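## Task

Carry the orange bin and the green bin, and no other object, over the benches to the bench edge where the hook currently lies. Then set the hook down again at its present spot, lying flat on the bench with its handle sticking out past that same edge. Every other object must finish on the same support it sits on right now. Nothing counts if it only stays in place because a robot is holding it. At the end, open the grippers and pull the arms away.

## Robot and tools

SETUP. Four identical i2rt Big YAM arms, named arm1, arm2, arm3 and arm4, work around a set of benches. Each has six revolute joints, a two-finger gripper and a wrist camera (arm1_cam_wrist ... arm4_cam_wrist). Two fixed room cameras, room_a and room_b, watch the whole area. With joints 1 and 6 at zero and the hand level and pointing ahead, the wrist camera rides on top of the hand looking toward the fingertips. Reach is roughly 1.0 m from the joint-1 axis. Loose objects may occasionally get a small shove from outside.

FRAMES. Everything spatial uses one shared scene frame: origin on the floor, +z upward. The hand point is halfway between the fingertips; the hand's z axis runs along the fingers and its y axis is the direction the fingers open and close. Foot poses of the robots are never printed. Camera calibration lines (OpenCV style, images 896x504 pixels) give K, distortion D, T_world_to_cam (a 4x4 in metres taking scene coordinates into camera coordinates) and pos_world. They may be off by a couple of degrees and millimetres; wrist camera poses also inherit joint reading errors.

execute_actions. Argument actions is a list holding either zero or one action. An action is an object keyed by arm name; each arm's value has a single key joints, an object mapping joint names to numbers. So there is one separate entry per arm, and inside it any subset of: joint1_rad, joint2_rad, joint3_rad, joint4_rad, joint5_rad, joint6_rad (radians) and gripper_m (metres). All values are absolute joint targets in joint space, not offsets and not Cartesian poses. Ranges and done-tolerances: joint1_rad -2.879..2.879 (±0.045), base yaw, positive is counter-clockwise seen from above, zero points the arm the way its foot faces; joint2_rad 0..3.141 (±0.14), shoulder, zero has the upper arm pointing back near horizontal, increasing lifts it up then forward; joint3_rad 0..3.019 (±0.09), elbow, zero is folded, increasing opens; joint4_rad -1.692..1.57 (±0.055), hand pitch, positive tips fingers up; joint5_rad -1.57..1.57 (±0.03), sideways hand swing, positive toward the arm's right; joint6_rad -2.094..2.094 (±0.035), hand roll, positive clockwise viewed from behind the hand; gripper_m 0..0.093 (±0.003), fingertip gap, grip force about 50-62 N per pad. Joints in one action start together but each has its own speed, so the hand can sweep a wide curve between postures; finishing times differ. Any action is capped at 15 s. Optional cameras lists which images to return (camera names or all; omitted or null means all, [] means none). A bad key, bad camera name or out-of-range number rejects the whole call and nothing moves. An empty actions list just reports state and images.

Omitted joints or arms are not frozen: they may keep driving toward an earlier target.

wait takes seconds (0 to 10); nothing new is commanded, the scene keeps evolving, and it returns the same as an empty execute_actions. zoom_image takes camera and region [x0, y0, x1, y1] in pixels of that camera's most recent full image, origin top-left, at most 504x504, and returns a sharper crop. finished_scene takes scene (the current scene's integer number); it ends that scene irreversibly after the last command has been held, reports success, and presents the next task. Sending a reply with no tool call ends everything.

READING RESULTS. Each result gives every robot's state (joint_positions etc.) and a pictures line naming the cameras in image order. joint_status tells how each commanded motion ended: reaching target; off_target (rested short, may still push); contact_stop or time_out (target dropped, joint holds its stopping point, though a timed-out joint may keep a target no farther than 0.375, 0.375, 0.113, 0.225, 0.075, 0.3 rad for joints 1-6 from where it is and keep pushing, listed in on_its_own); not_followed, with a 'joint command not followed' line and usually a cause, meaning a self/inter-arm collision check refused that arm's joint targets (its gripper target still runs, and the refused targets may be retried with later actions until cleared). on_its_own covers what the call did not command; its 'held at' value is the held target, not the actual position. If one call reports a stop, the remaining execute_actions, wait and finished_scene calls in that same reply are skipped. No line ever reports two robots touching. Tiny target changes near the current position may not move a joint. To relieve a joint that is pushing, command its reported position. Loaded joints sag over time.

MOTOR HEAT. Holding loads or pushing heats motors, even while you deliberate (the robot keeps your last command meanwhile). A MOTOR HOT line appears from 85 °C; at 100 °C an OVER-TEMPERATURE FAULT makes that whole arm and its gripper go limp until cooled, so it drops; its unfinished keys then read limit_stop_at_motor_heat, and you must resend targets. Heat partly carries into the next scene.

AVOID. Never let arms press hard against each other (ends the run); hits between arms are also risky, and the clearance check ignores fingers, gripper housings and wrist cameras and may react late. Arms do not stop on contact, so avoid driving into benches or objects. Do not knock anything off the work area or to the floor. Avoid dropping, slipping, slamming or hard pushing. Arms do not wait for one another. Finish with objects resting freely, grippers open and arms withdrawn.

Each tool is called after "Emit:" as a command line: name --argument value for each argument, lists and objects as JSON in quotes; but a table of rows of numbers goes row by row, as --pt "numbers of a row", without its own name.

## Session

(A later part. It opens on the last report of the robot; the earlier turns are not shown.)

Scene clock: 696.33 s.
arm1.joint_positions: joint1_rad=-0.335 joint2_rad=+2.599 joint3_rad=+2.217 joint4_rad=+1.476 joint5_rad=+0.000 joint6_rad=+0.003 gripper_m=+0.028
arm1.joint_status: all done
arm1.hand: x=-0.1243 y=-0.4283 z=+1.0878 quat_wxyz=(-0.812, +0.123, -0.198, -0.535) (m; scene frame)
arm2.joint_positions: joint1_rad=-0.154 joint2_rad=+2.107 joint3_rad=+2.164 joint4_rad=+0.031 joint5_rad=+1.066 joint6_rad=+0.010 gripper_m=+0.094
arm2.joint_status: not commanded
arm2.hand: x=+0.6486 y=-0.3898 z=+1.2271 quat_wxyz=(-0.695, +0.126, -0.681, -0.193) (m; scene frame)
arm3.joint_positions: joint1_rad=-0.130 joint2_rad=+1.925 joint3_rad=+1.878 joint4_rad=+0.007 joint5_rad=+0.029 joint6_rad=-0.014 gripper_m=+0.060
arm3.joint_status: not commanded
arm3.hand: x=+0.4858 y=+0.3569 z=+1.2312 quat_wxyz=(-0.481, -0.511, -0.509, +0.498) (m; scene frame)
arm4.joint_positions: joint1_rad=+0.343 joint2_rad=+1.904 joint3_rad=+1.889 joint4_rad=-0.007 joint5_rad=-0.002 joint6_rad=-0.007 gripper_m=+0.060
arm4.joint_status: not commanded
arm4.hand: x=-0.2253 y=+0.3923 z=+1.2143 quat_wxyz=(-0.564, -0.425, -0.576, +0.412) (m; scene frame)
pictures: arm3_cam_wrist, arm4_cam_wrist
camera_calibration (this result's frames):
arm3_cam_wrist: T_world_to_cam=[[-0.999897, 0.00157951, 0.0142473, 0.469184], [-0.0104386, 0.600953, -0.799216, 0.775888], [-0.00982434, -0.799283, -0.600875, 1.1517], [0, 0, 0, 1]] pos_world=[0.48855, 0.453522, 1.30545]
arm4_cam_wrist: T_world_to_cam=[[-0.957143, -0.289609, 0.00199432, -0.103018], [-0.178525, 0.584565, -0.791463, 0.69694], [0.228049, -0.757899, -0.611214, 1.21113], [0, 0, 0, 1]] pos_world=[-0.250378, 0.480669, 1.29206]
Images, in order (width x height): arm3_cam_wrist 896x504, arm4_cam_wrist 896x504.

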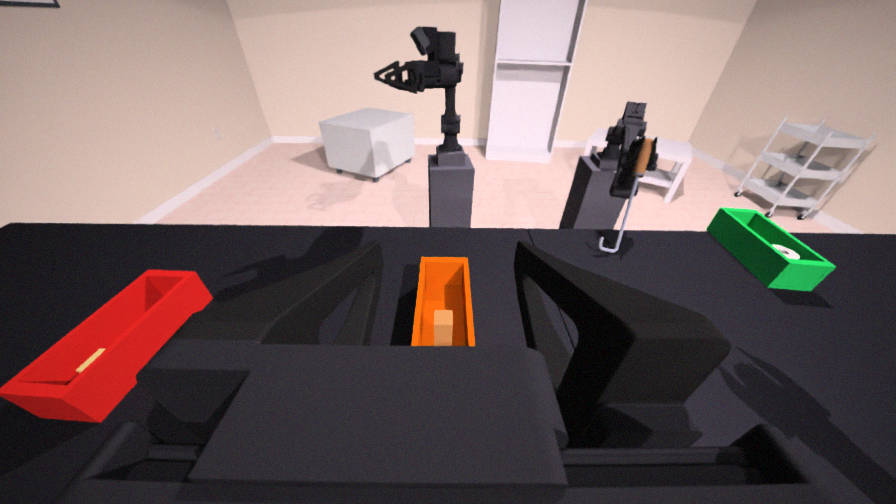

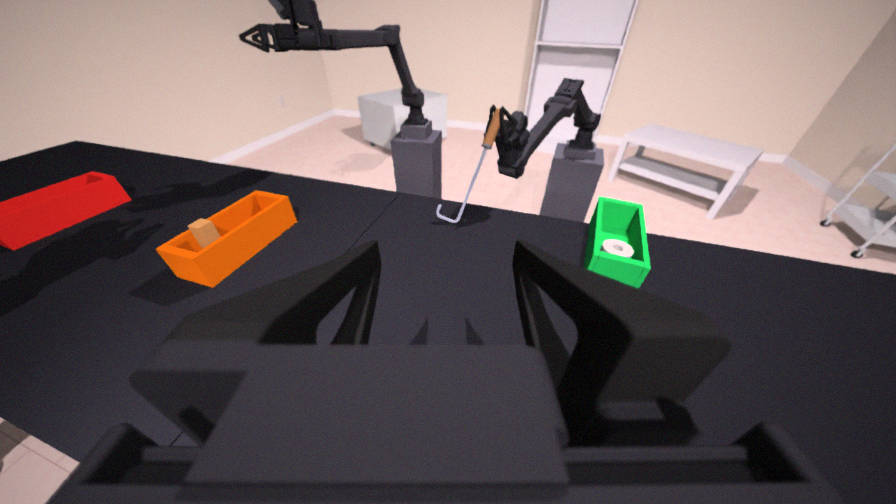

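Emit:
execute_actions --actions '[{"arm1":{"joints":{"joint1_rad":-0.45,"joint3_rad":2.0,"joint2_rad":2.54,"joint4_rad":1.3}}}]' --cameras '["arm4_cam_wrist","arm3_cam_wrist"]'

Scene clock: 703.70 s.
arm1.joint_positions: joint1_rad=-0.463 joint2_rad=+2.534 joint3_rad=+1.997 joint4_rad=+1.307 joint5_rad=+0.000 joint6_rad=-0.006 gripper_m=+0.028
arm1.joint_status: all done
arm1.hand: x=-0.0142 y=-0.4535 z=+1.0094 quat_wxyz=(-0.802, +0.188, -0.340, -0.454) (m; scene frame)
arm2.joint_positions: joint1_rad=-0.154 joint2_rad=+2.107 joint3_rad=+2.164 joint4_rad=+0.031 joint5_rad=+1.066 joint6_rad=+0.010 gripper_m=+0.094
arm2.joint_status: not commanded
arm2.hand: x=+0.6486 y=-0.3898 z=+1.2271 quat_wxyz=(-0.695, +0.126, -0.681, -0.193) (m; scene frame)
arm3.joint_positions: joint1_rad=-0.130 joint2_rad=+1.925 joint3_rad=+1.878 joint4_rad=+0.007 joint5_rad=+0.029 joint6_rad=-0.014 gripper_m=+0.060
arm3.joint_status: not commanded
arm3.hand: x=+0.4858 y=+0.3569 z=+1.2312 quat_wxyz=(-0.481, -0.511, -0.509, +0.498) (m; scene frame)
arm4.joint_positions: joint1_rad=+0.343 joint2_rad=+1.904 joint3_rad=+1.889 joint4_rad=-0.007 joint5_rad=-0.002 joint6_rad=-0.007 gripper_m=+0.060
arm4.joint_status: not commanded
arm4.hand: x=-0.2253 y=+0.3923 z=+1.2143 quat_wxyz=(-0.564, -0.425, -0.576, +0.412) (m; scene frame)
pictures: arm3_cam_wrist, arm4_cam_wrist
camera_calibration (this result's frames):
arm3_cam_wrist: T_world_to_cam=[[-0.999897, 0.00157951, 0.0142473, 0.469184], [-0.0104386, 0.600953, -0.799216, 0.775888], [-0.00982434, -0.799283, -0.600875, 1.1517], [0, 0, 0, 1]] pos_world=[0.48855, 0.453522, 1.30545]
arm4_cam_wrist: T_world_to_cam=[[-0.957143, -0.289609, 0.00199432, -0.103018], [-0.178525, 0.584565, -0.791463, 0.69694], [0.228049, -0.757899, -0.611214, 1.21113], [0, 0, 0, 1]] pos_world=[-0.250378, 0.480669, 1.29206]
Images, in order (width x height): arm3_cam_wrist 896x504, arm4_cam_wrist 896x504.

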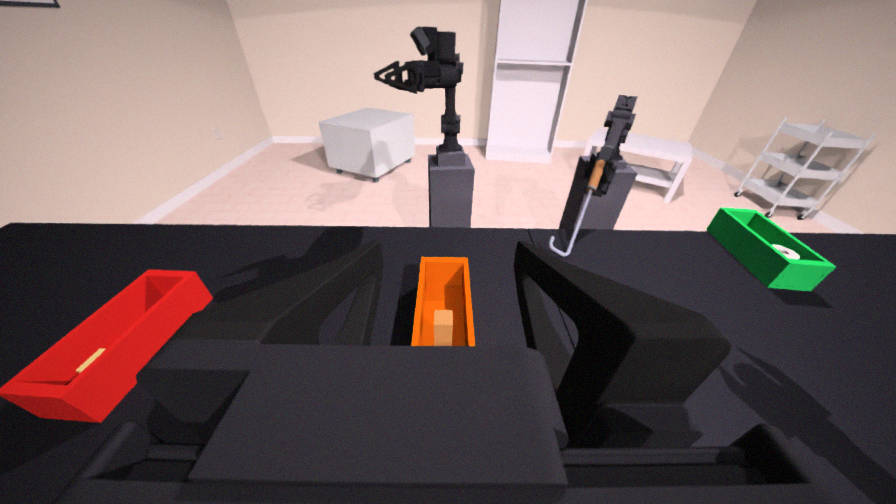

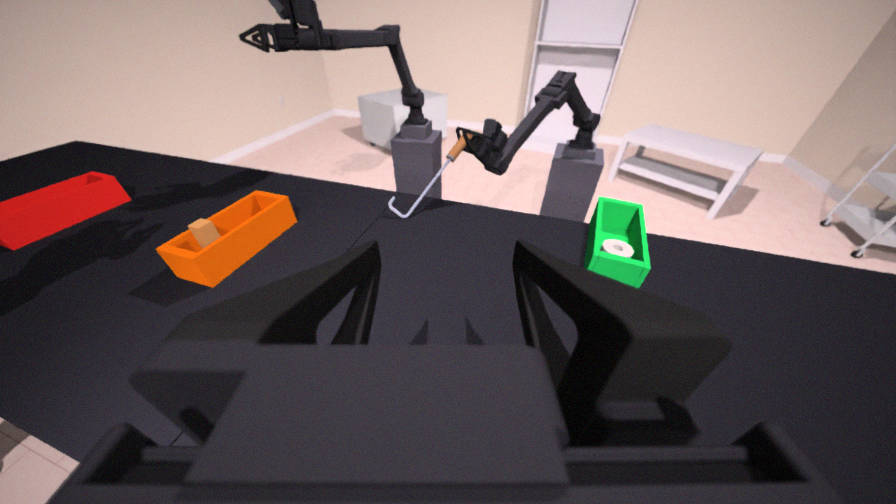

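Emit:
execute_actions --actions '[{"arm1":{"joints":{"joint1_rad":-0.57,"joint4_rad":0.72,"joint5_rad":-0.222}}}]' --cameras '["arm4_cam_wrist","arm3_cam_wrist","arm1_cam_wrist"]'

Scene clock: 712.63 s.
arm1.joint_positions: joint1_rad=-0.584 joint2_rad=+2.534 joint3_rad=+1.997 joint4_rad=+0.735 joint5_rad=-0.219 joint6_rad=+0.005 gripper_m=+0.028
arm1.joint_status: all done
arm1.hand: x=+0.0798 y=-0.4416 z=+0.8852 quat_wxyz=(-0.659, +0.347, -0.530, -0.405) (m; scene frame)
arm2.joint_positions: joint1_rad=-0.154 joint2_rad=+2.107 joint3_rad=+2.164 joint4_rad=+0.031 joint5_rad=+1.066 joint6_rad=+0.010 gripper_m=+0.094
arm2.joint_status: not commanded
arm2.hand: x=+0.6486 y=-0.3898 z=+1.2271 quat_wxyz=(-0.695, +0.126, -0.681, -0.193) (m; scene frame)
arm3.joint_positions: joint1_rad=-0.130 joint2_rad=+1.925 joint3_rad=+1.878 joint4_rad=+0.007 joint5_rad=+0.029 joint6_rad=-0.014 gripper_m=+0.060
arm3.joint_status: not commanded
arm3.hand: x=+0.4858 y=+0.3569 z=+1.2312 quat_wxyz=(-0.481, -0.511, -0.509, +0.498) (m; scene frame)
arm4.joint_positions: joint1_rad=+0.343 joint2_rad=+1.904 joint3_rad=+1.889 joint4_rad=-0.007 joint5_rad=-0.002 joint6_rad=-0.007 gripper_m=+0.060
arm4.joint_status: not commanded
arm4.hand: x=-0.2253 y=+0.3923 z=+1.2143 quat_wxyz=(-0.564, -0.425, -0.576, +0.412) (m; scene frame)
pictures: arm1_cam_wrist, arm3_cam_wrist, arm4_cam_wrist
camera_calibration (this result's frames):
arm1_cam_wrist: T_world_to_cam=[[0.907114, -0.419291, 0.036587, -0.292583], [-0.142548, -0.387856, -0.91063, 0.651761], [0.39601, 0.82083, -0.411599, 0.82154], [0, 0, 0, 1]] pos_world=[0.0329751, -0.544233, 0.942363]
arm3_cam_wrist: T_world_to_cam=[[-0.999897, 0.00157951, 0.0142473, 0.469184], [-0.0104386, 0.600953, -0.799216, 0.775888], [-0.00982434, -0.799283, -0.600875, 1.1517], [0, 0, 0, 1]] pos_world=[0.48855, 0.453522, 1.30545]
arm4_cam_wrist: T_world_to_cam=[[-0.957143, -0.289609, 0.00199432, -0.103018], [-0.178525, 0.584565, -0.791463, 0.69694], [0.228049, -0.757899, -0.611214, 1.21113], [0, 0, 0, 1]] pos_world=[-0.250378, 0.480669, 1.29206]
Images, in order (width x height): arm1_cam_wrist 896x504, arm3_cam_wrist 896x504, arm4_cam_wrist 896x504.

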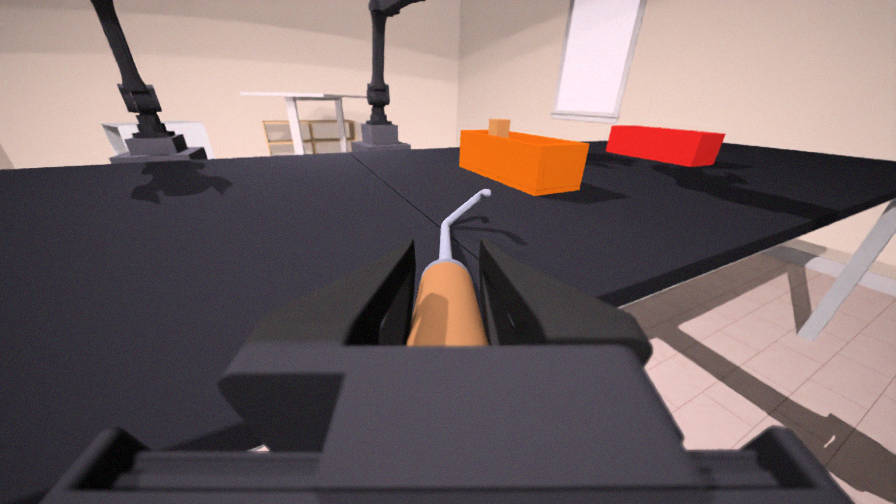

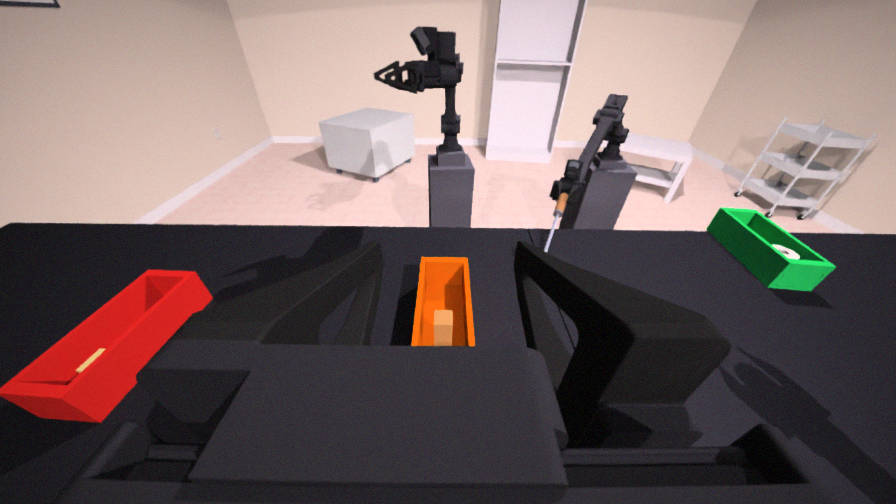

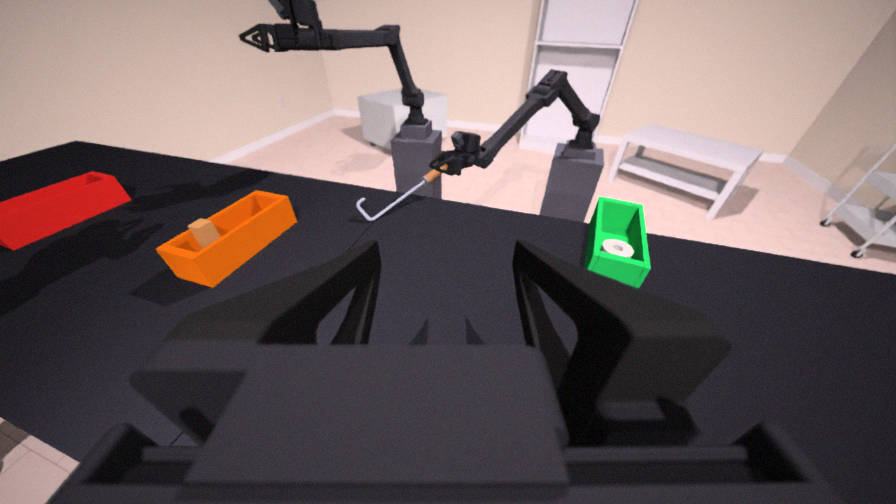

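Emit:
execute_actions --actions '[{"arm1":{"joints":{"joint2_rad":2.555,"joint4_rad":0.56,"joint6_rad":0.35}}}]' --cameras '["arm4_cam_wrist","arm1_cam_wrist"]'

Scene clock: 718.60 s.
arm1.joint_positions: joint1_rad=-0.584 joint2_rad=+2.534 joint3_rad=+1.997 joint4_rad=+0.580 joint5_rad=-0.214 joint6_rad=+0.341 gripper_m=+0.028
arm1.joint_status: all done
arm1.hand: x=+0.0831 y=-0.4382 z=+0.8479 quat_wxyz=(-0.538, +0.263, -0.638, -0.484) (m; scene frame)
arm2.joint_positions: joint1_rad=-0.154 joint2_rad=+2.107 joint3_rad=+2.164 joint4_rad=+0.031 joint5_rad=+1.066 joint6_rad=+0.010 gripper_m=+0.094
arm2.joint_status: not commanded
arm2.hand: x=+0.6486 y=-0.3898 z=+1.2271 quat_wxyz=(-0.695, +0.126, -0.681, -0.193) (m; scene frame)
arm3.joint_positions: joint1_rad=-0.130 joint2_rad=+1.925 joint3_rad=+1.878 joint4_rad=+0.007 joint5_rad=+0.029 joint6_rad=-0.014 gripper_m=+0.060
arm3.joint_status: not commanded
arm3.hand: x=+0.4858 y=+0.3569 z=+1.2312 quat_wxyz=(-0.481, -0.511, -0.509, +0.498) (m; scene frame)
arm4.joint_positions: joint1_rad=+0.343 joint2_rad=+1.904 joint3_rad=+1.889 joint4_rad=-0.007 joint5_rad=-0.002 joint6_rad=-0.007 gripper_m=+0.060
arm4.joint_status: not commanded
arm4.hand: x=-0.2253 y=+0.3923 z=+1.2143 quat_wxyz=(-0.564, -0.425, -0.576, +0.412) (m; scene frame)
pictures: arm1_cam_wrist, arm4_cam_wrist
camera_calibration (this result's frames):
arm1_cam_wrist: T_world_to_cam=[[0.863656, -0.382268, -0.328588, 0.0366898], [-0.47114, -0.380367, -0.795832, 0.55287], [0.179237, 0.842136, -0.508608, 0.911623], [0, 0, 0, 1]] pos_world=[0.0653947, -0.543392, 0.915706]
arm4_cam_wrist: T_world_to_cam=[[-0.957143, -0.289609, 0.00199432, -0.103018], [-0.178525, 0.584565, -0.791463, 0.69694], [0.228049, -0.757899, -0.611214, 1.21113], [0, 0, 0, 1]] pos_world=[-0.250378, 0.480669, 1.29206]
Images, in order (width x height): arm1_cam_wrist 896x504, arm4_cam_wrist 896x504.

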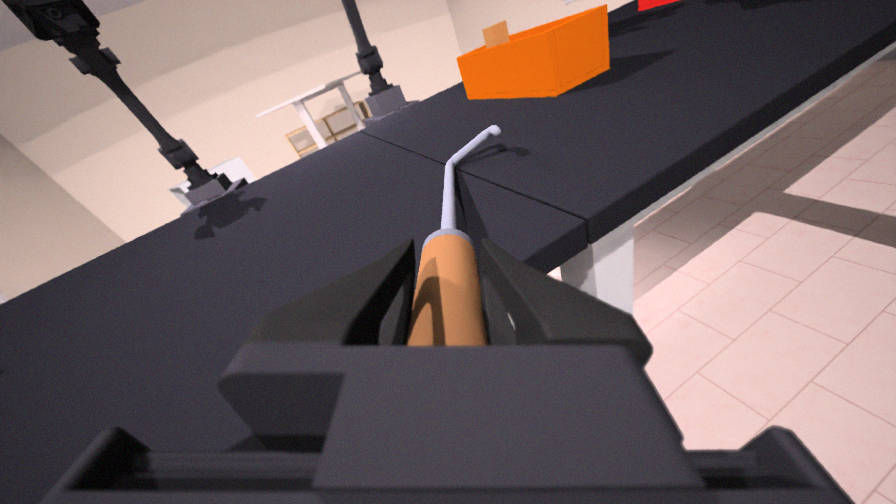

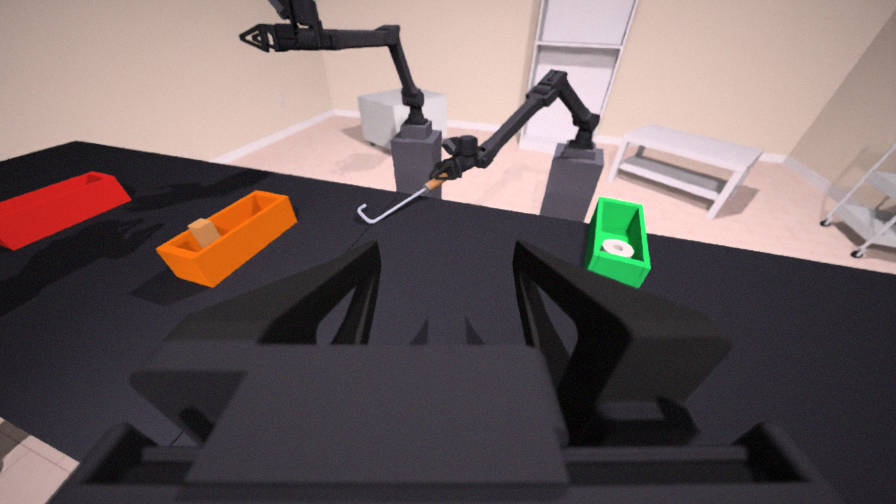

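Emit:
execute_actions --actions '[{"arm1":{"joints":{"joint3_rad":1.945}}}]' --cameras '["arm4_cam_wrist","arm1_cam_wrist"]'

Scene clock: 724.50 s.
arm1.joint_positions: joint1_rad=-0.581 joint2_rad=+2.534 joint3_rad=+1.957 joint4_rad=+0.577 joint5_rad=-0.218 joint6_rad=+0.346 gripper_m=+0.028
arm1.joint_status: all done
arm1.hand: x=+0.0754 y=-0.4425 z=+0.8243 quat_wxyz=(-0.522, +0.267, -0.653, -0.480) (m; scene frame)
arm2.joint_positions: joint1_rad=-0.154 joint2_rad=+2.107 joint3_rad=+2.164 joint4_rad=+0.031 joint5_rad=+1.066 joint6_rad=+0.010 gripper_m=+0.094
arm2.joint_status: not commanded
arm2.hand: x=+0.6486 y=-0.3898 z=+1.2271 quat_wxyz=(-0.695, +0.126, -0.681, -0.193) (m; scene frame)
arm3.joint_positions: joint1_rad=-0.130 joint2_rad=+1.925 joint3_rad=+1.878 joint4_rad=+0.007 joint5_rad=+0.029 joint6_rad=-0.014 gripper_m=+0.060
arm3.joint_status: not commanded
arm3.hand: x=+0.4858 y=+0.3569 z=+1.2312 quat_wxyz=(-0.481, -0.511, -0.509, +0.498) (m; scene frame)
arm4.joint_positions: joint1_rad=+0.343 joint2_rad=+1.904 joint3_rad=+1.889 joint4_rad=-0.007 joint5_rad=-0.002 joint6_rad=-0.007 gripper_m=+0.060
arm4.joint_status: not commanded
arm4.hand: x=-0.2253 y=+0.3923 z=+1.2143 quat_wxyz=(-0.564, -0.425, -0.576, +0.412) (m; scene frame)
pictures: arm1_cam_wrist, arm4_cam_wrist
camera_calibration (this result's frames):
arm1_cam_wrist: T_world_to_cam=[[0.856205, -0.386569, -0.342749, 0.0443223], [-0.492243, -0.408959, -0.768407, 0.495199], [0.156872, 0.82663, -0.540439, 0.925746], [0, 0, 0, 1]] pos_world=[0.0605855, -0.545599, 0.896015]
arm4_cam_wrist: T_world_to_cam=[[-0.957143, -0.289609, 0.00199432, -0.103018], [-0.178525, 0.584565, -0.791463, 0.69694], [0.228049, -0.757899, -0.611214, 1.21113], [0, 0, 0, 1]] pos_world=[-0.250378, 0.480669, 1.29206]
Images, in order (width x height): arm1_cam_wrist 896x504, arm4_cam_wrist 896x504.

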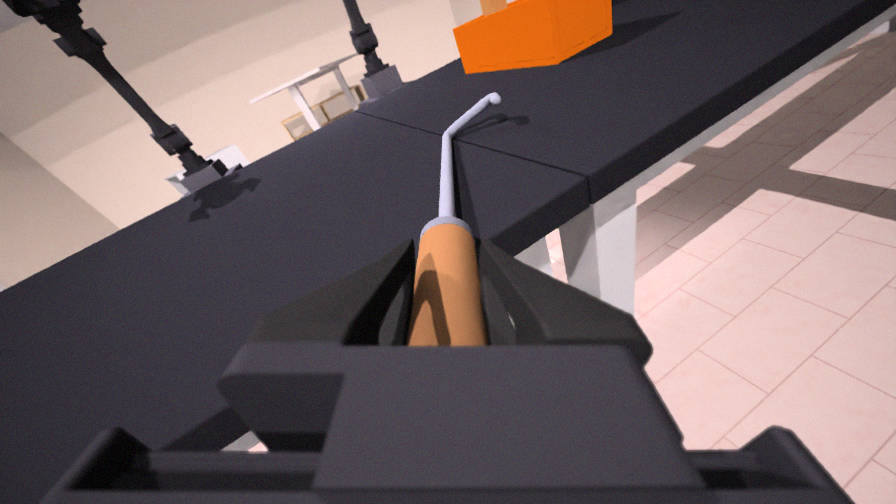

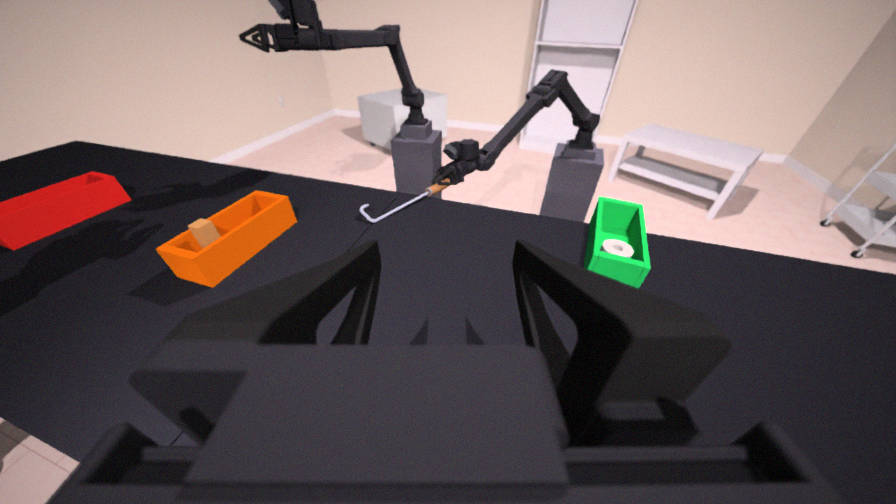

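Emit:
execute_actions --actions '[{"arm1":{"joints":{"gripper_m":0.085,"joint6_rad":0.15}}}]' --cameras '["arm4_cam_wrist","arm1_cam_wrist"]'

Scene clock: 728.83 s.
arm1.joint_positions: joint1_rad=-0.579 joint2_rad=+2.534 joint3_rad=+1.954 joint4_rad=+0.573 joint5_rad=-0.219 joint6_rad=+0.158 gripper_m=+0.085
arm1.joint_status: all done
arm1.hand: x=+0.0734 y=-0.4418 z=+0.8218 quat_wxyz=(-0.561, +0.328, -0.627, -0.429) (m; scene frame)
arm2.joint_positions: joint1_rad=-0.154 joint2_rad=+2.107 joint3_rad=+2.164 joint4_rad=+0.031 joint5_rad=+1.066 joint6_rad=+0.010 gripper_m=+0.094
arm2.joint_status: not commanded
arm2.hand: x=+0.6486 y=-0.3898 z=+1.2271 quat_wxyz=(-0.695, +0.126, -0.681, -0.193) (m; scene frame)
arm3.joint_positions: joint1_rad=-0.130 joint2_rad=+1.925 joint3_rad=+1.878 joint4_rad=+0.007 joint5_rad=+0.029 joint6_rad=-0.014 gripper_m=+0.060
arm3.joint_status: not commanded
arm3.hand: x=+0.4858 y=+0.3569 z=+1.2312 quat_wxyz=(-0.481, -0.511, -0.509, +0.498) (m; scene frame)
arm4.joint_positions: joint1_rad=+0.343 joint2_rad=+1.904 joint3_rad=+1.889 joint4_rad=-0.007 joint5_rad=-0.002 joint6_rad=-0.007 gripper_m=+0.060
arm4.joint_status: not commanded
arm4.hand: x=-0.2253 y=+0.3923 z=+1.2143 quat_wxyz=(-0.564, -0.425, -0.576, +0.412) (m; scene frame)
pictures: arm1_cam_wrist, arm4_cam_wrist
camera_calibration (this result's frames):
arm1_cam_wrist: T_world_to_cam=[[0.899349, -0.405555, -0.163394, -0.113516], [-0.360723, -0.477038, -0.801444, 0.480004], [0.247084, 0.779718, -0.575317, 0.925459], [0, 0, 0, 1]] pos_world=[0.0465726, -0.538653, 0.898581]
arm4_cam_wrist: T_world_to_cam=[[-0.957143, -0.289609, 0.00199432, -0.103018], [-0.178525, 0.584565, -0.791463, 0.69694], [0.228049, -0.757899, -0.611214, 1.21113], [0, 0, 0, 1]] pos_world=[-0.250378, 0.480669, 1.29206]
Images, in order (width x height): arm1_cam_wrist 896x504, arm4_cam_wrist 896x504.

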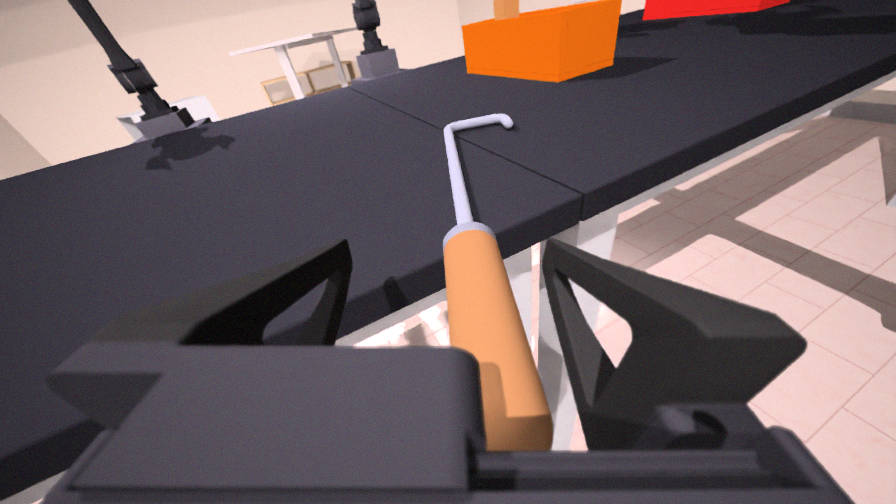

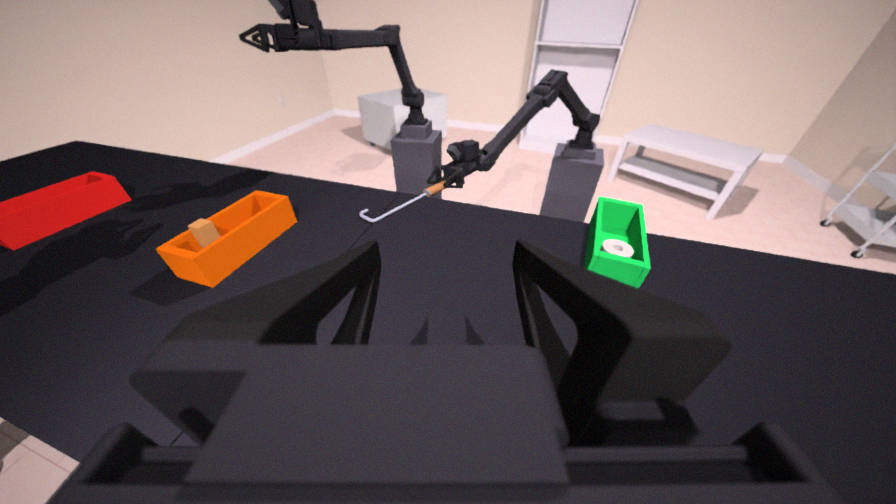

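Emit:
execute_actions --actions '[{"arm1":{"joints":{"joint2_rad":2.25}},"arm2":{"joints":{"joint1_rad":0.0,"gripper_m":0.085}}}]' --cameras '[]'

Emit:
execute_actions --actions '[{"arm1":{"joints":{"joint1_rad":0.2,"joint2_rad":1.3,"joint3_rad":1.2,"joint4_rad":0.0,"joint5_rad":0.0,"joint6_rad":0.0}},"arm2":{"joints":{"joint1_rad":0.2}}}]' --cameras '["arm4_cam_wrist","room_b"]'

Scene clock: 737.50 s.
arm1.joint_positions: joint1_rad=-0.579 joint2_rad=+2.226 joint3_rad=+1.937 joint4_rad=+0.563 joint5_rad=-0.219 joint6_rad=+0.157 gripper_m=+0.085
arm1.joint_status: all done
arm1.hand: x=+0.0586 y=-0.4658 z=+1.0877 quat_wxyz=(-0.647, +0.298, -0.526, -0.465) (m; scene frame)
arm2.joint_positions: joint1_rad=-0.006 joint2_rad=+2.107 joint3_rad=+2.164 joint4_rad=+0.031 joint5_rad=+1.067 joint6_rad=+0.010 gripper_m=+0.085
arm2.joint_status: all done
arm2.hand: x=+0.5278 y=-0.3705 z=+1.2274 quat_wxyz=(-0.679, +0.175, -0.670, -0.243) (m; scene frame)
arm3.joint_positions: joint1_rad=-0.130 joint2_rad=+1.925 joint3_rad=+1.878 joint4_rad=+0.007 joint5_rad=+0.029 joint6_rad=-0.014 gripper_m=+0.060
arm3.joint_status: not commanded
arm3.hand: x=+0.4858 y=+0.3569 z=+1.2312 quat_wxyz=(-0.481, -0.511, -0.509, +0.498) (m; scene frame)
arm4.joint_positions: joint1_rad=+0.343 joint2_rad=+1.904 joint3_rad=+1.889 joint4_rad=-0.007 joint5_rad=-0.002 joint6_rad=-0.007 gripper_m=+0.060
arm4.joint_status: not commanded
arm4.hand: x=-0.2253 y=+0.3923 z=+1.2143 quat_wxyz=(-0.564, -0.425, -0.576, +0.412) (m; scene frame)
pictures: none
No camera images: the call's "cameras" was empty. Leave "cameras" out to get every camera's image.

Scene clock: 739.23 s.
arm1.joint_positions: joint1_rad=+0.202 joint2_rad=+1.281 joint3_rad=+1.210 joint4_rad=+0.013 joint5_rad=-0.002 joint6_rad=+0.005 gripper_m=+0.085
arm1.joint_status: all done
arm1.hand: x=-0.5390 y=-0.6062 z=+1.2162 quat_wxyz=(-0.452, +0.541, -0.482, -0.520) (m; scene frame)
arm2.joint_positions: joint1_rad=+0.194 joint2_rad=+2.107 joint3_rad=+2.164 joint4_rad=+0.031 joint5_rad=+1.068 joint6_rad=+0.010 gripper_m=+0.085
arm2.joint_status: all done
arm2.hand: x=+0.3629 y=-0.3729 z=+1.2278 quat_wxyz=(-0.651, +0.241, -0.649, -0.310) (m; scene frame)
arm3.joint_positions: joint1_rad=-0.130 joint2_rad=+1.925 joint3_rad=+1.878 joint4_rad=+0.007 joint5_rad=+0.029 joint6_rad=-0.014 gripper_m=+0.060
arm3.joint_status: not commanded
arm3.hand: x=+0.4858 y=+0.3569 z=+1.2312 quat_wxyz=(-0.481, -0.511, -0.509, +0.498) (m; scene frame)
arm4.joint_positions: joint1_rad=+0.343 joint2_rad=+1.904 joint3_rad=+1.889 joint4_rad=-0.007 joint5_rad=-0.002 joint6_rad=-0.007 gripper_m=+0.060
arm4.joint_status: not commanded
arm4.hand: x=-0.2253 y=+0.3923 z=+1.2143 quat_wxyz=(-0.564, -0.425, -0.576, +0.412) (m; scene frame)
pictures: arm4_cam_wrist, room_b
camera_calibration (this result's frames):
arm4_cam_wrist: T_world_to_cam=[[-0.957143, -0.289609, 0.00199432, -0.103018], [-0.178525, 0.584565, -0.791463, 0.69694], [0.228049, -0.757899, -0.611214, 1.21113], [0, 0, 0, 1]] pos_world=[-0.250378, 0.480669, 1.29206]
Images, in order (width x height): arm4_cam_wrist 896x504, room_b 896x504.

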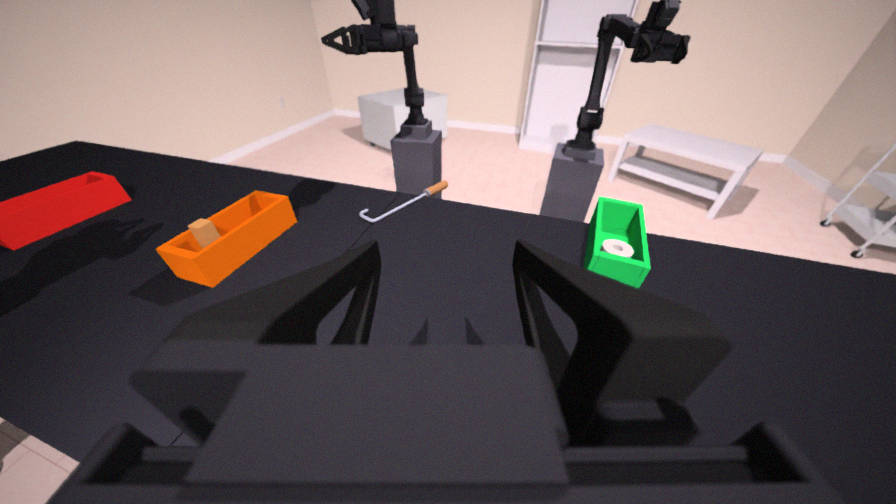

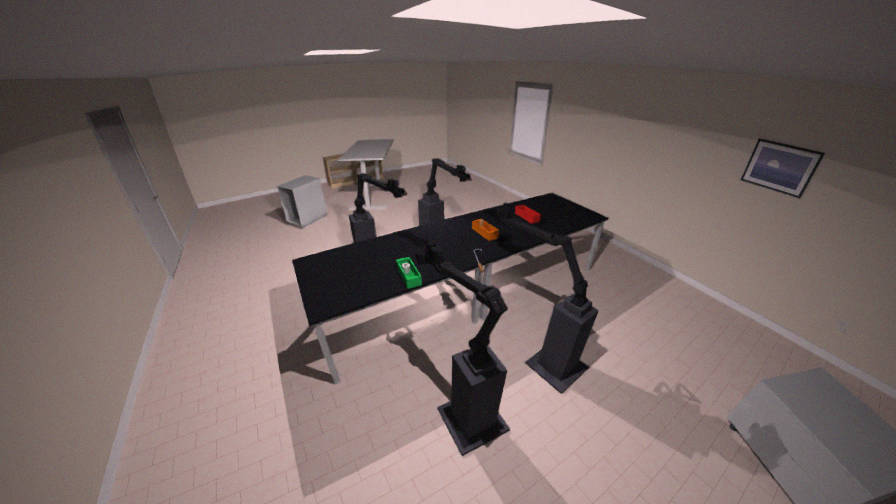

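Emit:
execute_actions --actions '[{"arm2":{"joints":{"joint1_rad":0.54,"joint2_rad":2.42,"joint3_rad":1.897,"joint4_rad":0.72,"joint5_rad":1.044}}}]' --cameras '["arm4_cam_wrist","arm2_cam_wrist","arm3_cam_wrist"]'

Scene clock: 749.80 s.
arm1.joint_positions: joint1_rad=+0.202 joint2_rad=+1.281 joint3_rad=+1.210 joint4_rad=+0.013 joint5_rad=-0.002 joint6_rad=+0.005 gripper_m=+0.085
arm1.joint_status: not commanded
arm1.hand: x=-0.5390 y=-0.6062 z=+1.2162 quat_wxyz=(-0.452, +0.541, -0.482, -0.520) (m; scene frame)
arm2.joint_positions: joint1_rad=+0.540 joint2_rad=+2.424 joint3_rad=+1.860 joint4_rad=+0.701 joint5_rad=+1.043 joint6_rad=+0.009 gripper_m=+0.085
arm2.joint_status: all done
arm2.hand: x=+0.0751 y=-0.4367 z=+0.9180 quat_wxyz=(-0.582, +0.338, -0.593, -0.441) (m; scene frame)
arm3.joint_positions: joint1_rad=-0.130 joint2_rad=+1.925 joint3_rad=+1.878 joint4_rad=+0.007 joint5_rad=+0.029 joint6_rad=-0.014 gripper_m=+0.060
arm3.joint_status: not commanded
arm3.hand: x=+0.4858 y=+0.3569 z=+1.2312 quat_wxyz=(-0.481, -0.511, -0.509, +0.498) (m; scene frame)
arm4.joint_positions: joint1_rad=+0.343 joint2_rad=+1.904 joint3_rad=+1.889 joint4_rad=-0.007 joint5_rad=-0.002 joint6_rad=-0.007 gripper_m=+0.060
arm4.joint_status: not commanded
arm4.hand: x=-0.2253 y=+0.3923 z=+1.2143 quat_wxyz=(-0.564, -0.425, -0.576, +0.412) (m; scene frame)
pictures: arm2_cam_wrist, arm3_cam_wrist, arm4_cam_wrist
camera_calibration (this result's frames):
arm2_cam_wrist: T_world_to_cam=[[0.919679, -0.373561, -0.121005, -0.121596], [-0.296233, -0.457772, -0.838266, 0.597899], [0.257751, 0.806782, -0.531665, 0.948956], [0, 0, 0, 1]] pos_world=[0.0443524, -0.537323, 0.991011]
arm3_cam_wrist: T_world_to_cam=[[-0.999897, 0.00157951, 0.0142473, 0.469184], [-0.0104386, 0.600953, -0.799216, 0.775888], [-0.00982434, -0.799283, -0.600875, 1.1517], [0, 0, 0, 1]] pos_world=[0.48855, 0.453522, 1.30545]
arm4_cam_wrist: T_world_to_cam=[[-0.957143, -0.289609, 0.00199432, -0.103018], [-0.178525, 0.584565, -0.791463, 0.69694], [0.228049, -0.757899, -0.611214, 1.21113], [0, 0, 0, 1]] pos_world=[-0.250378, 0.480669, 1.29206]
Images, in order (width x height): arm2_cam_wrist 896x504, arm3_cam_wrist 896x504, arm4_cam_wrist 896x504.

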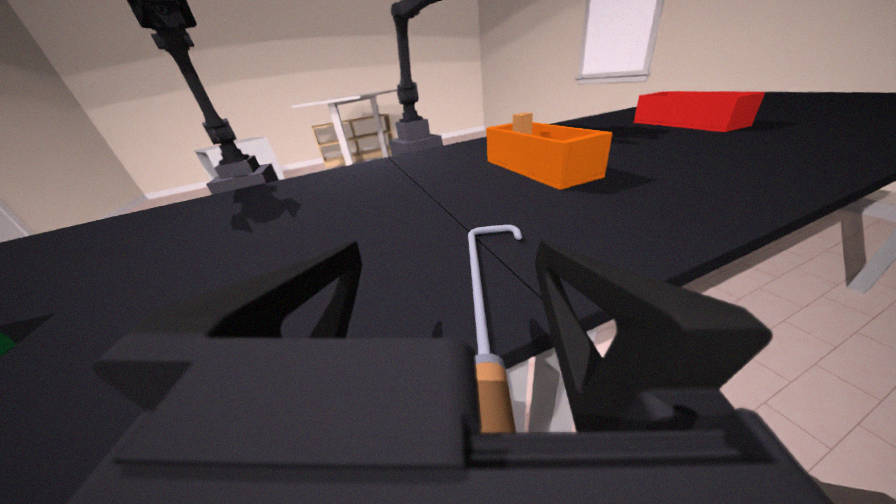

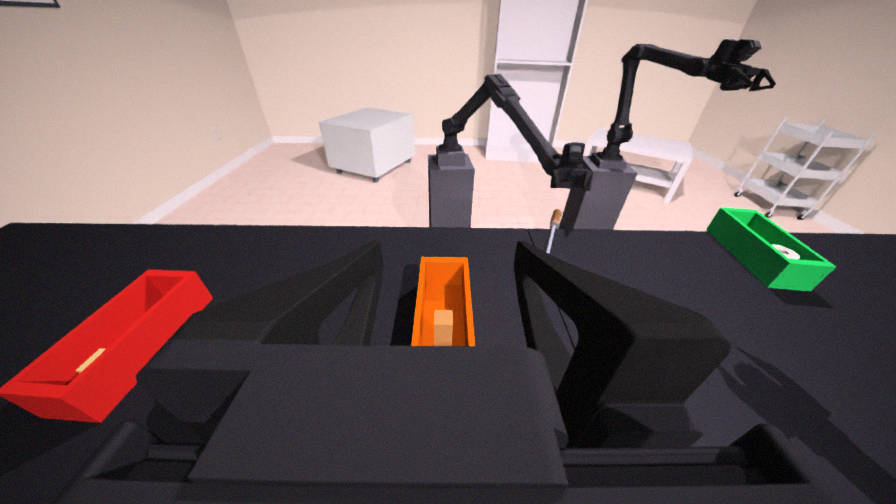

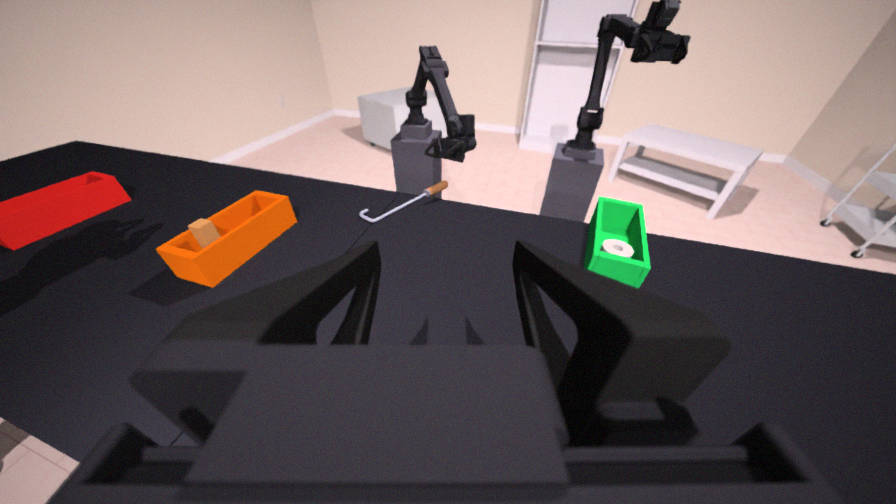

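Emit:
execute_actions --actions '[{"arm2":{"joints":{"joint2_rad":2.56,"joint5_rad":1.075}}}]' --cameras '["arm4_cam_wrist","arm2_cam_wrist","arm3_cam_wrist"]'

Scene clock: 765.80 s.
arm1.joint_positions: joint1_rad=+0.202 joint2_rad=+1.281 joint3_rad=+1.210 joint4_rad=+0.013 joint5_rad=-0.002 joint6_rad=+0.005 gripper_m=+0.085
arm1.joint_status: not commanded
arm1.hand: x=-0.5390 y=-0.6062 z=+1.2162 quat_wxyz=(-0.452, +0.541, -0.482, -0.520) (m; scene frame)
arm2.joint_positions: joint1_rad=+0.540 joint2_rad=+2.544 joint3_rad=+1.866 joint4_rad=+0.705 joint5_rad=+1.072 joint6_rad=+0.009 gripper_m=+0.085
arm2.joint_status: all done
arm2.hand: x=+0.0805 y=-0.4408 z=+0.8239 quat_wxyz=(-0.591, +0.370, -0.598, -0.395) (m; scene frame)
arm3.joint_positions: joint1_rad=-0.130 joint2_rad=+1.925 joint3_rad=+1.878 joint4_rad=+0.007 joint5_rad=+0.029 joint6_rad=-0.014 gripper_m=+0.060
arm3.joint_status: not commanded
arm3.hand: x=+0.4858 y=+0.3569 z=+1.2312 quat_wxyz=(-0.481, -0.511, -0.509, +0.498) (m; scene frame)
arm4.joint_positions: joint1_rad=+0.343 joint2_rad=+1.904 joint3_rad=+1.889 joint4_rad=-0.007 joint5_rad=-0.002 joint6_rad=-0.007 gripper_m=+0.060
arm4.joint_status: not commanded
arm4.hand: x=-0.2253 y=+0.3923 z=+1.2143 quat_wxyz=(-0.564, -0.425, -0.576, +0.412) (m; scene frame)
pictures: arm2_cam_wrist, arm3_cam_wrist, arm4_cam_wrist
camera_calibration (this result's frames):
arm2_cam_wrist: T_world_to_cam=[[0.913574, -0.405799, -0.0266346, -0.230988], [-0.25653, -0.524229, -0.81202, 0.464674], [0.315554, 0.748673, -0.583022, 0.912922], [0, 0, 0, 1]] pos_world=[0.0421516, -0.533619, 0.903425]
arm3_cam_wrist: T_world_to_cam=[[-0.999897, 0.00157951, 0.0142473, 0.469184], [-0.0104386, 0.600953, -0.799216, 0.775888], [-0.00982434, -0.799283, -0.600875, 1.1517], [0, 0, 0, 1]] pos_world=[0.48855, 0.453522, 1.30545]
arm4_cam_wrist: T_world_to_cam=[[-0.957143, -0.289609, 0.00199432, -0.103018], [-0.178525, 0.584565, -0.791463, 0.69694], [0.228049, -0.757899, -0.611214, 1.21113], [0, 0, 0, 1]] pos_world=[-0.250378, 0.480669, 1.29206]
Images, in order (width x height): arm2_cam_wrist 896x504, arm3_cam_wrist 896x504, arm4_cam_wrist 896x504.

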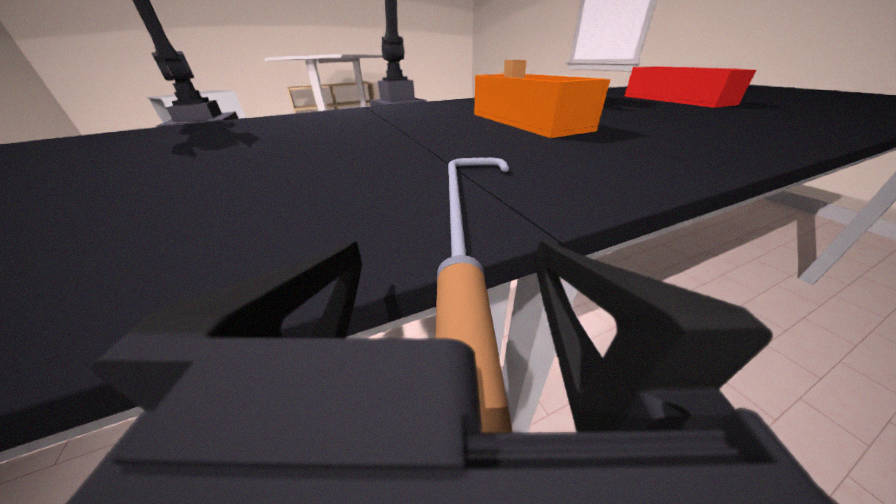

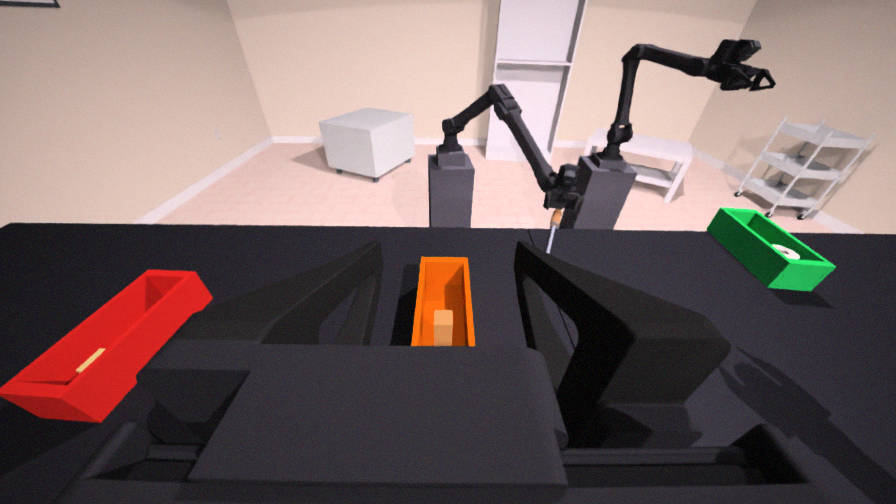

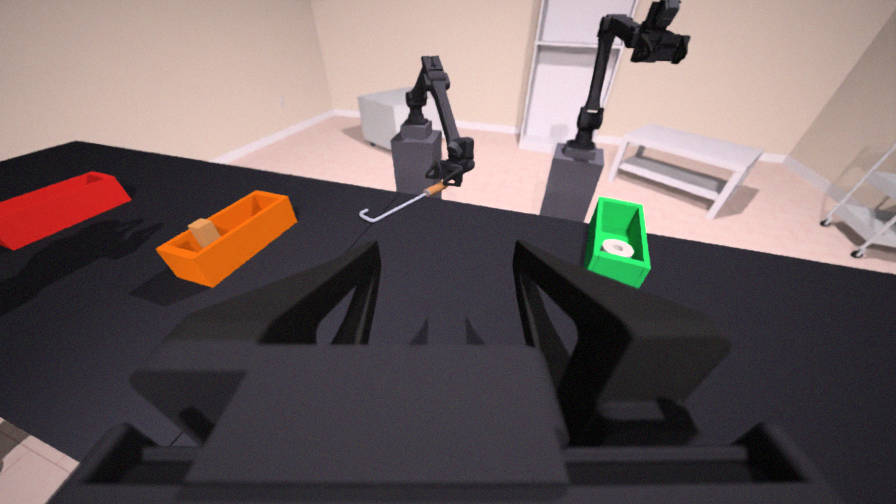

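Emit:
execute_actions --actions '[{"arm2":{"joints":{"joint2_rad":2.603}}}]' --cameras '["arm4_cam_wrist","arm2_cam_wrist"]'

Scene clock: 775.53 s.
arm1.joint_positions: joint1_rad=+0.202 joint2_rad=+1.281 joint3_rad=+1.210 joint4_rad=+0.013 joint5_rad=-0.002 joint6_rad=+0.005 gripper_m=+0.085
arm1.joint_status: not commanded
arm1.hand: x=-0.5390 y=-0.6062 z=+1.2162 quat_wxyz=(-0.452, +0.541, -0.482, -0.520) (m; scene frame)
arm2.joint_positions: joint1_rad=+0.540 joint2_rad=+2.544 joint3_rad=+1.866 joint4_rad=+0.705 joint5_rad=+1.072 joint6_rad=+0.009 gripper_m=+0.085
arm2.joint_status: all done
arm2.hand: x=+0.0805 y=-0.4408 z=+0.8239 quat_wxyz=(-0.591, +0.370, -0.598, -0.395) (m; scene frame)
arm3.joint_positions: joint1_rad=-0.130 joint2_rad=+1.925 joint3_rad=+1.878 joint4_rad=+0.007 joint5_rad=+0.029 joint6_rad=-0.014 gripper_m=+0.060
arm3.joint_status: not commanded
arm3.hand: x=+0.4858 y=+0.3569 z=+1.2312 quat_wxyz=(-0.481, -0.511, -0.509, +0.498) (m; scene frame)
arm4.joint_positions: joint1_rad=+0.343 joint2_rad=+1.904 joint3_rad=+1.889 joint4_rad=-0.007 joint5_rad=-0.002 joint6_rad=-0.007 gripper_m=+0.060
arm4.joint_status: not commanded
arm4.hand: x=-0.2253 y=+0.3923 z=+1.2143 quat_wxyz=(-0.564, -0.425, -0.576, +0.412) (m; scene frame)
pictures: arm2_cam_wrist, arm4_cam_wrist
camera_calibration (this result's frames):
arm2_cam_wrist: T_world_to_cam=[[0.913574, -0.405799, -0.0266346, -0.230988], [-0.25653, -0.524229, -0.81202, 0.464674], [0.315554, 0.748673, -0.583022, 0.912922], [0, 0, 0, 1]] pos_world=[0.0421516, -0.533619, 0.903425]
arm4_cam_wrist: T_world_to_cam=[[-0.957143, -0.289609, 0.00199432, -0.103018], [-0.178525, 0.584565, -0.791463, 0.69694], [0.228049, -0.757899, -0.611214, 1.21113], [0, 0, 0, 1]] pos_world=[-0.250378, 0.480669, 1.29206]
Images, in order (width x height): arm2_cam_wrist 896x504, arm4_cam_wrist 896x504.

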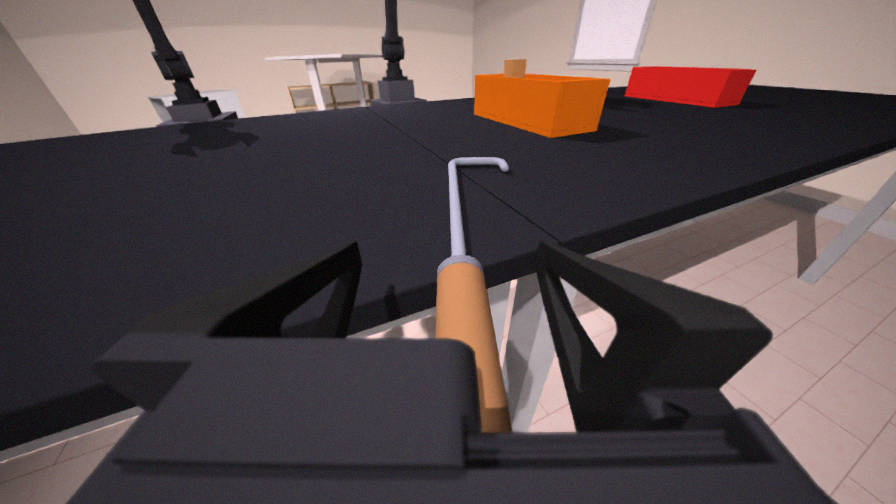

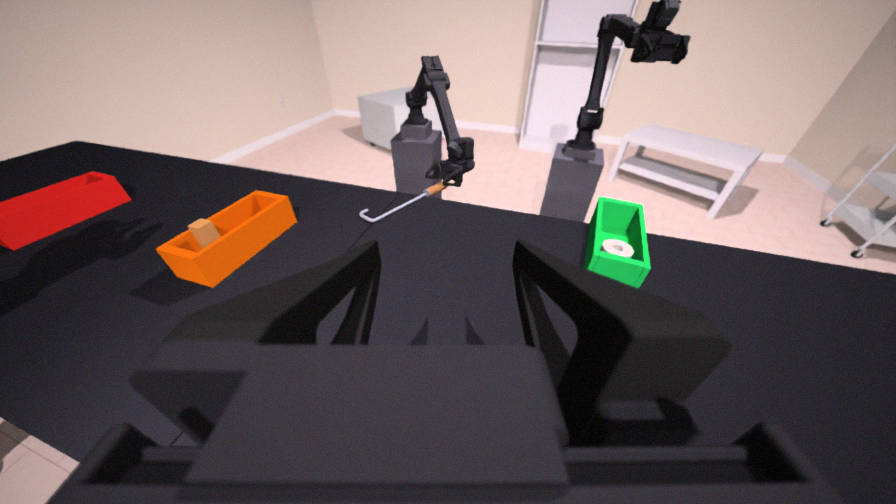

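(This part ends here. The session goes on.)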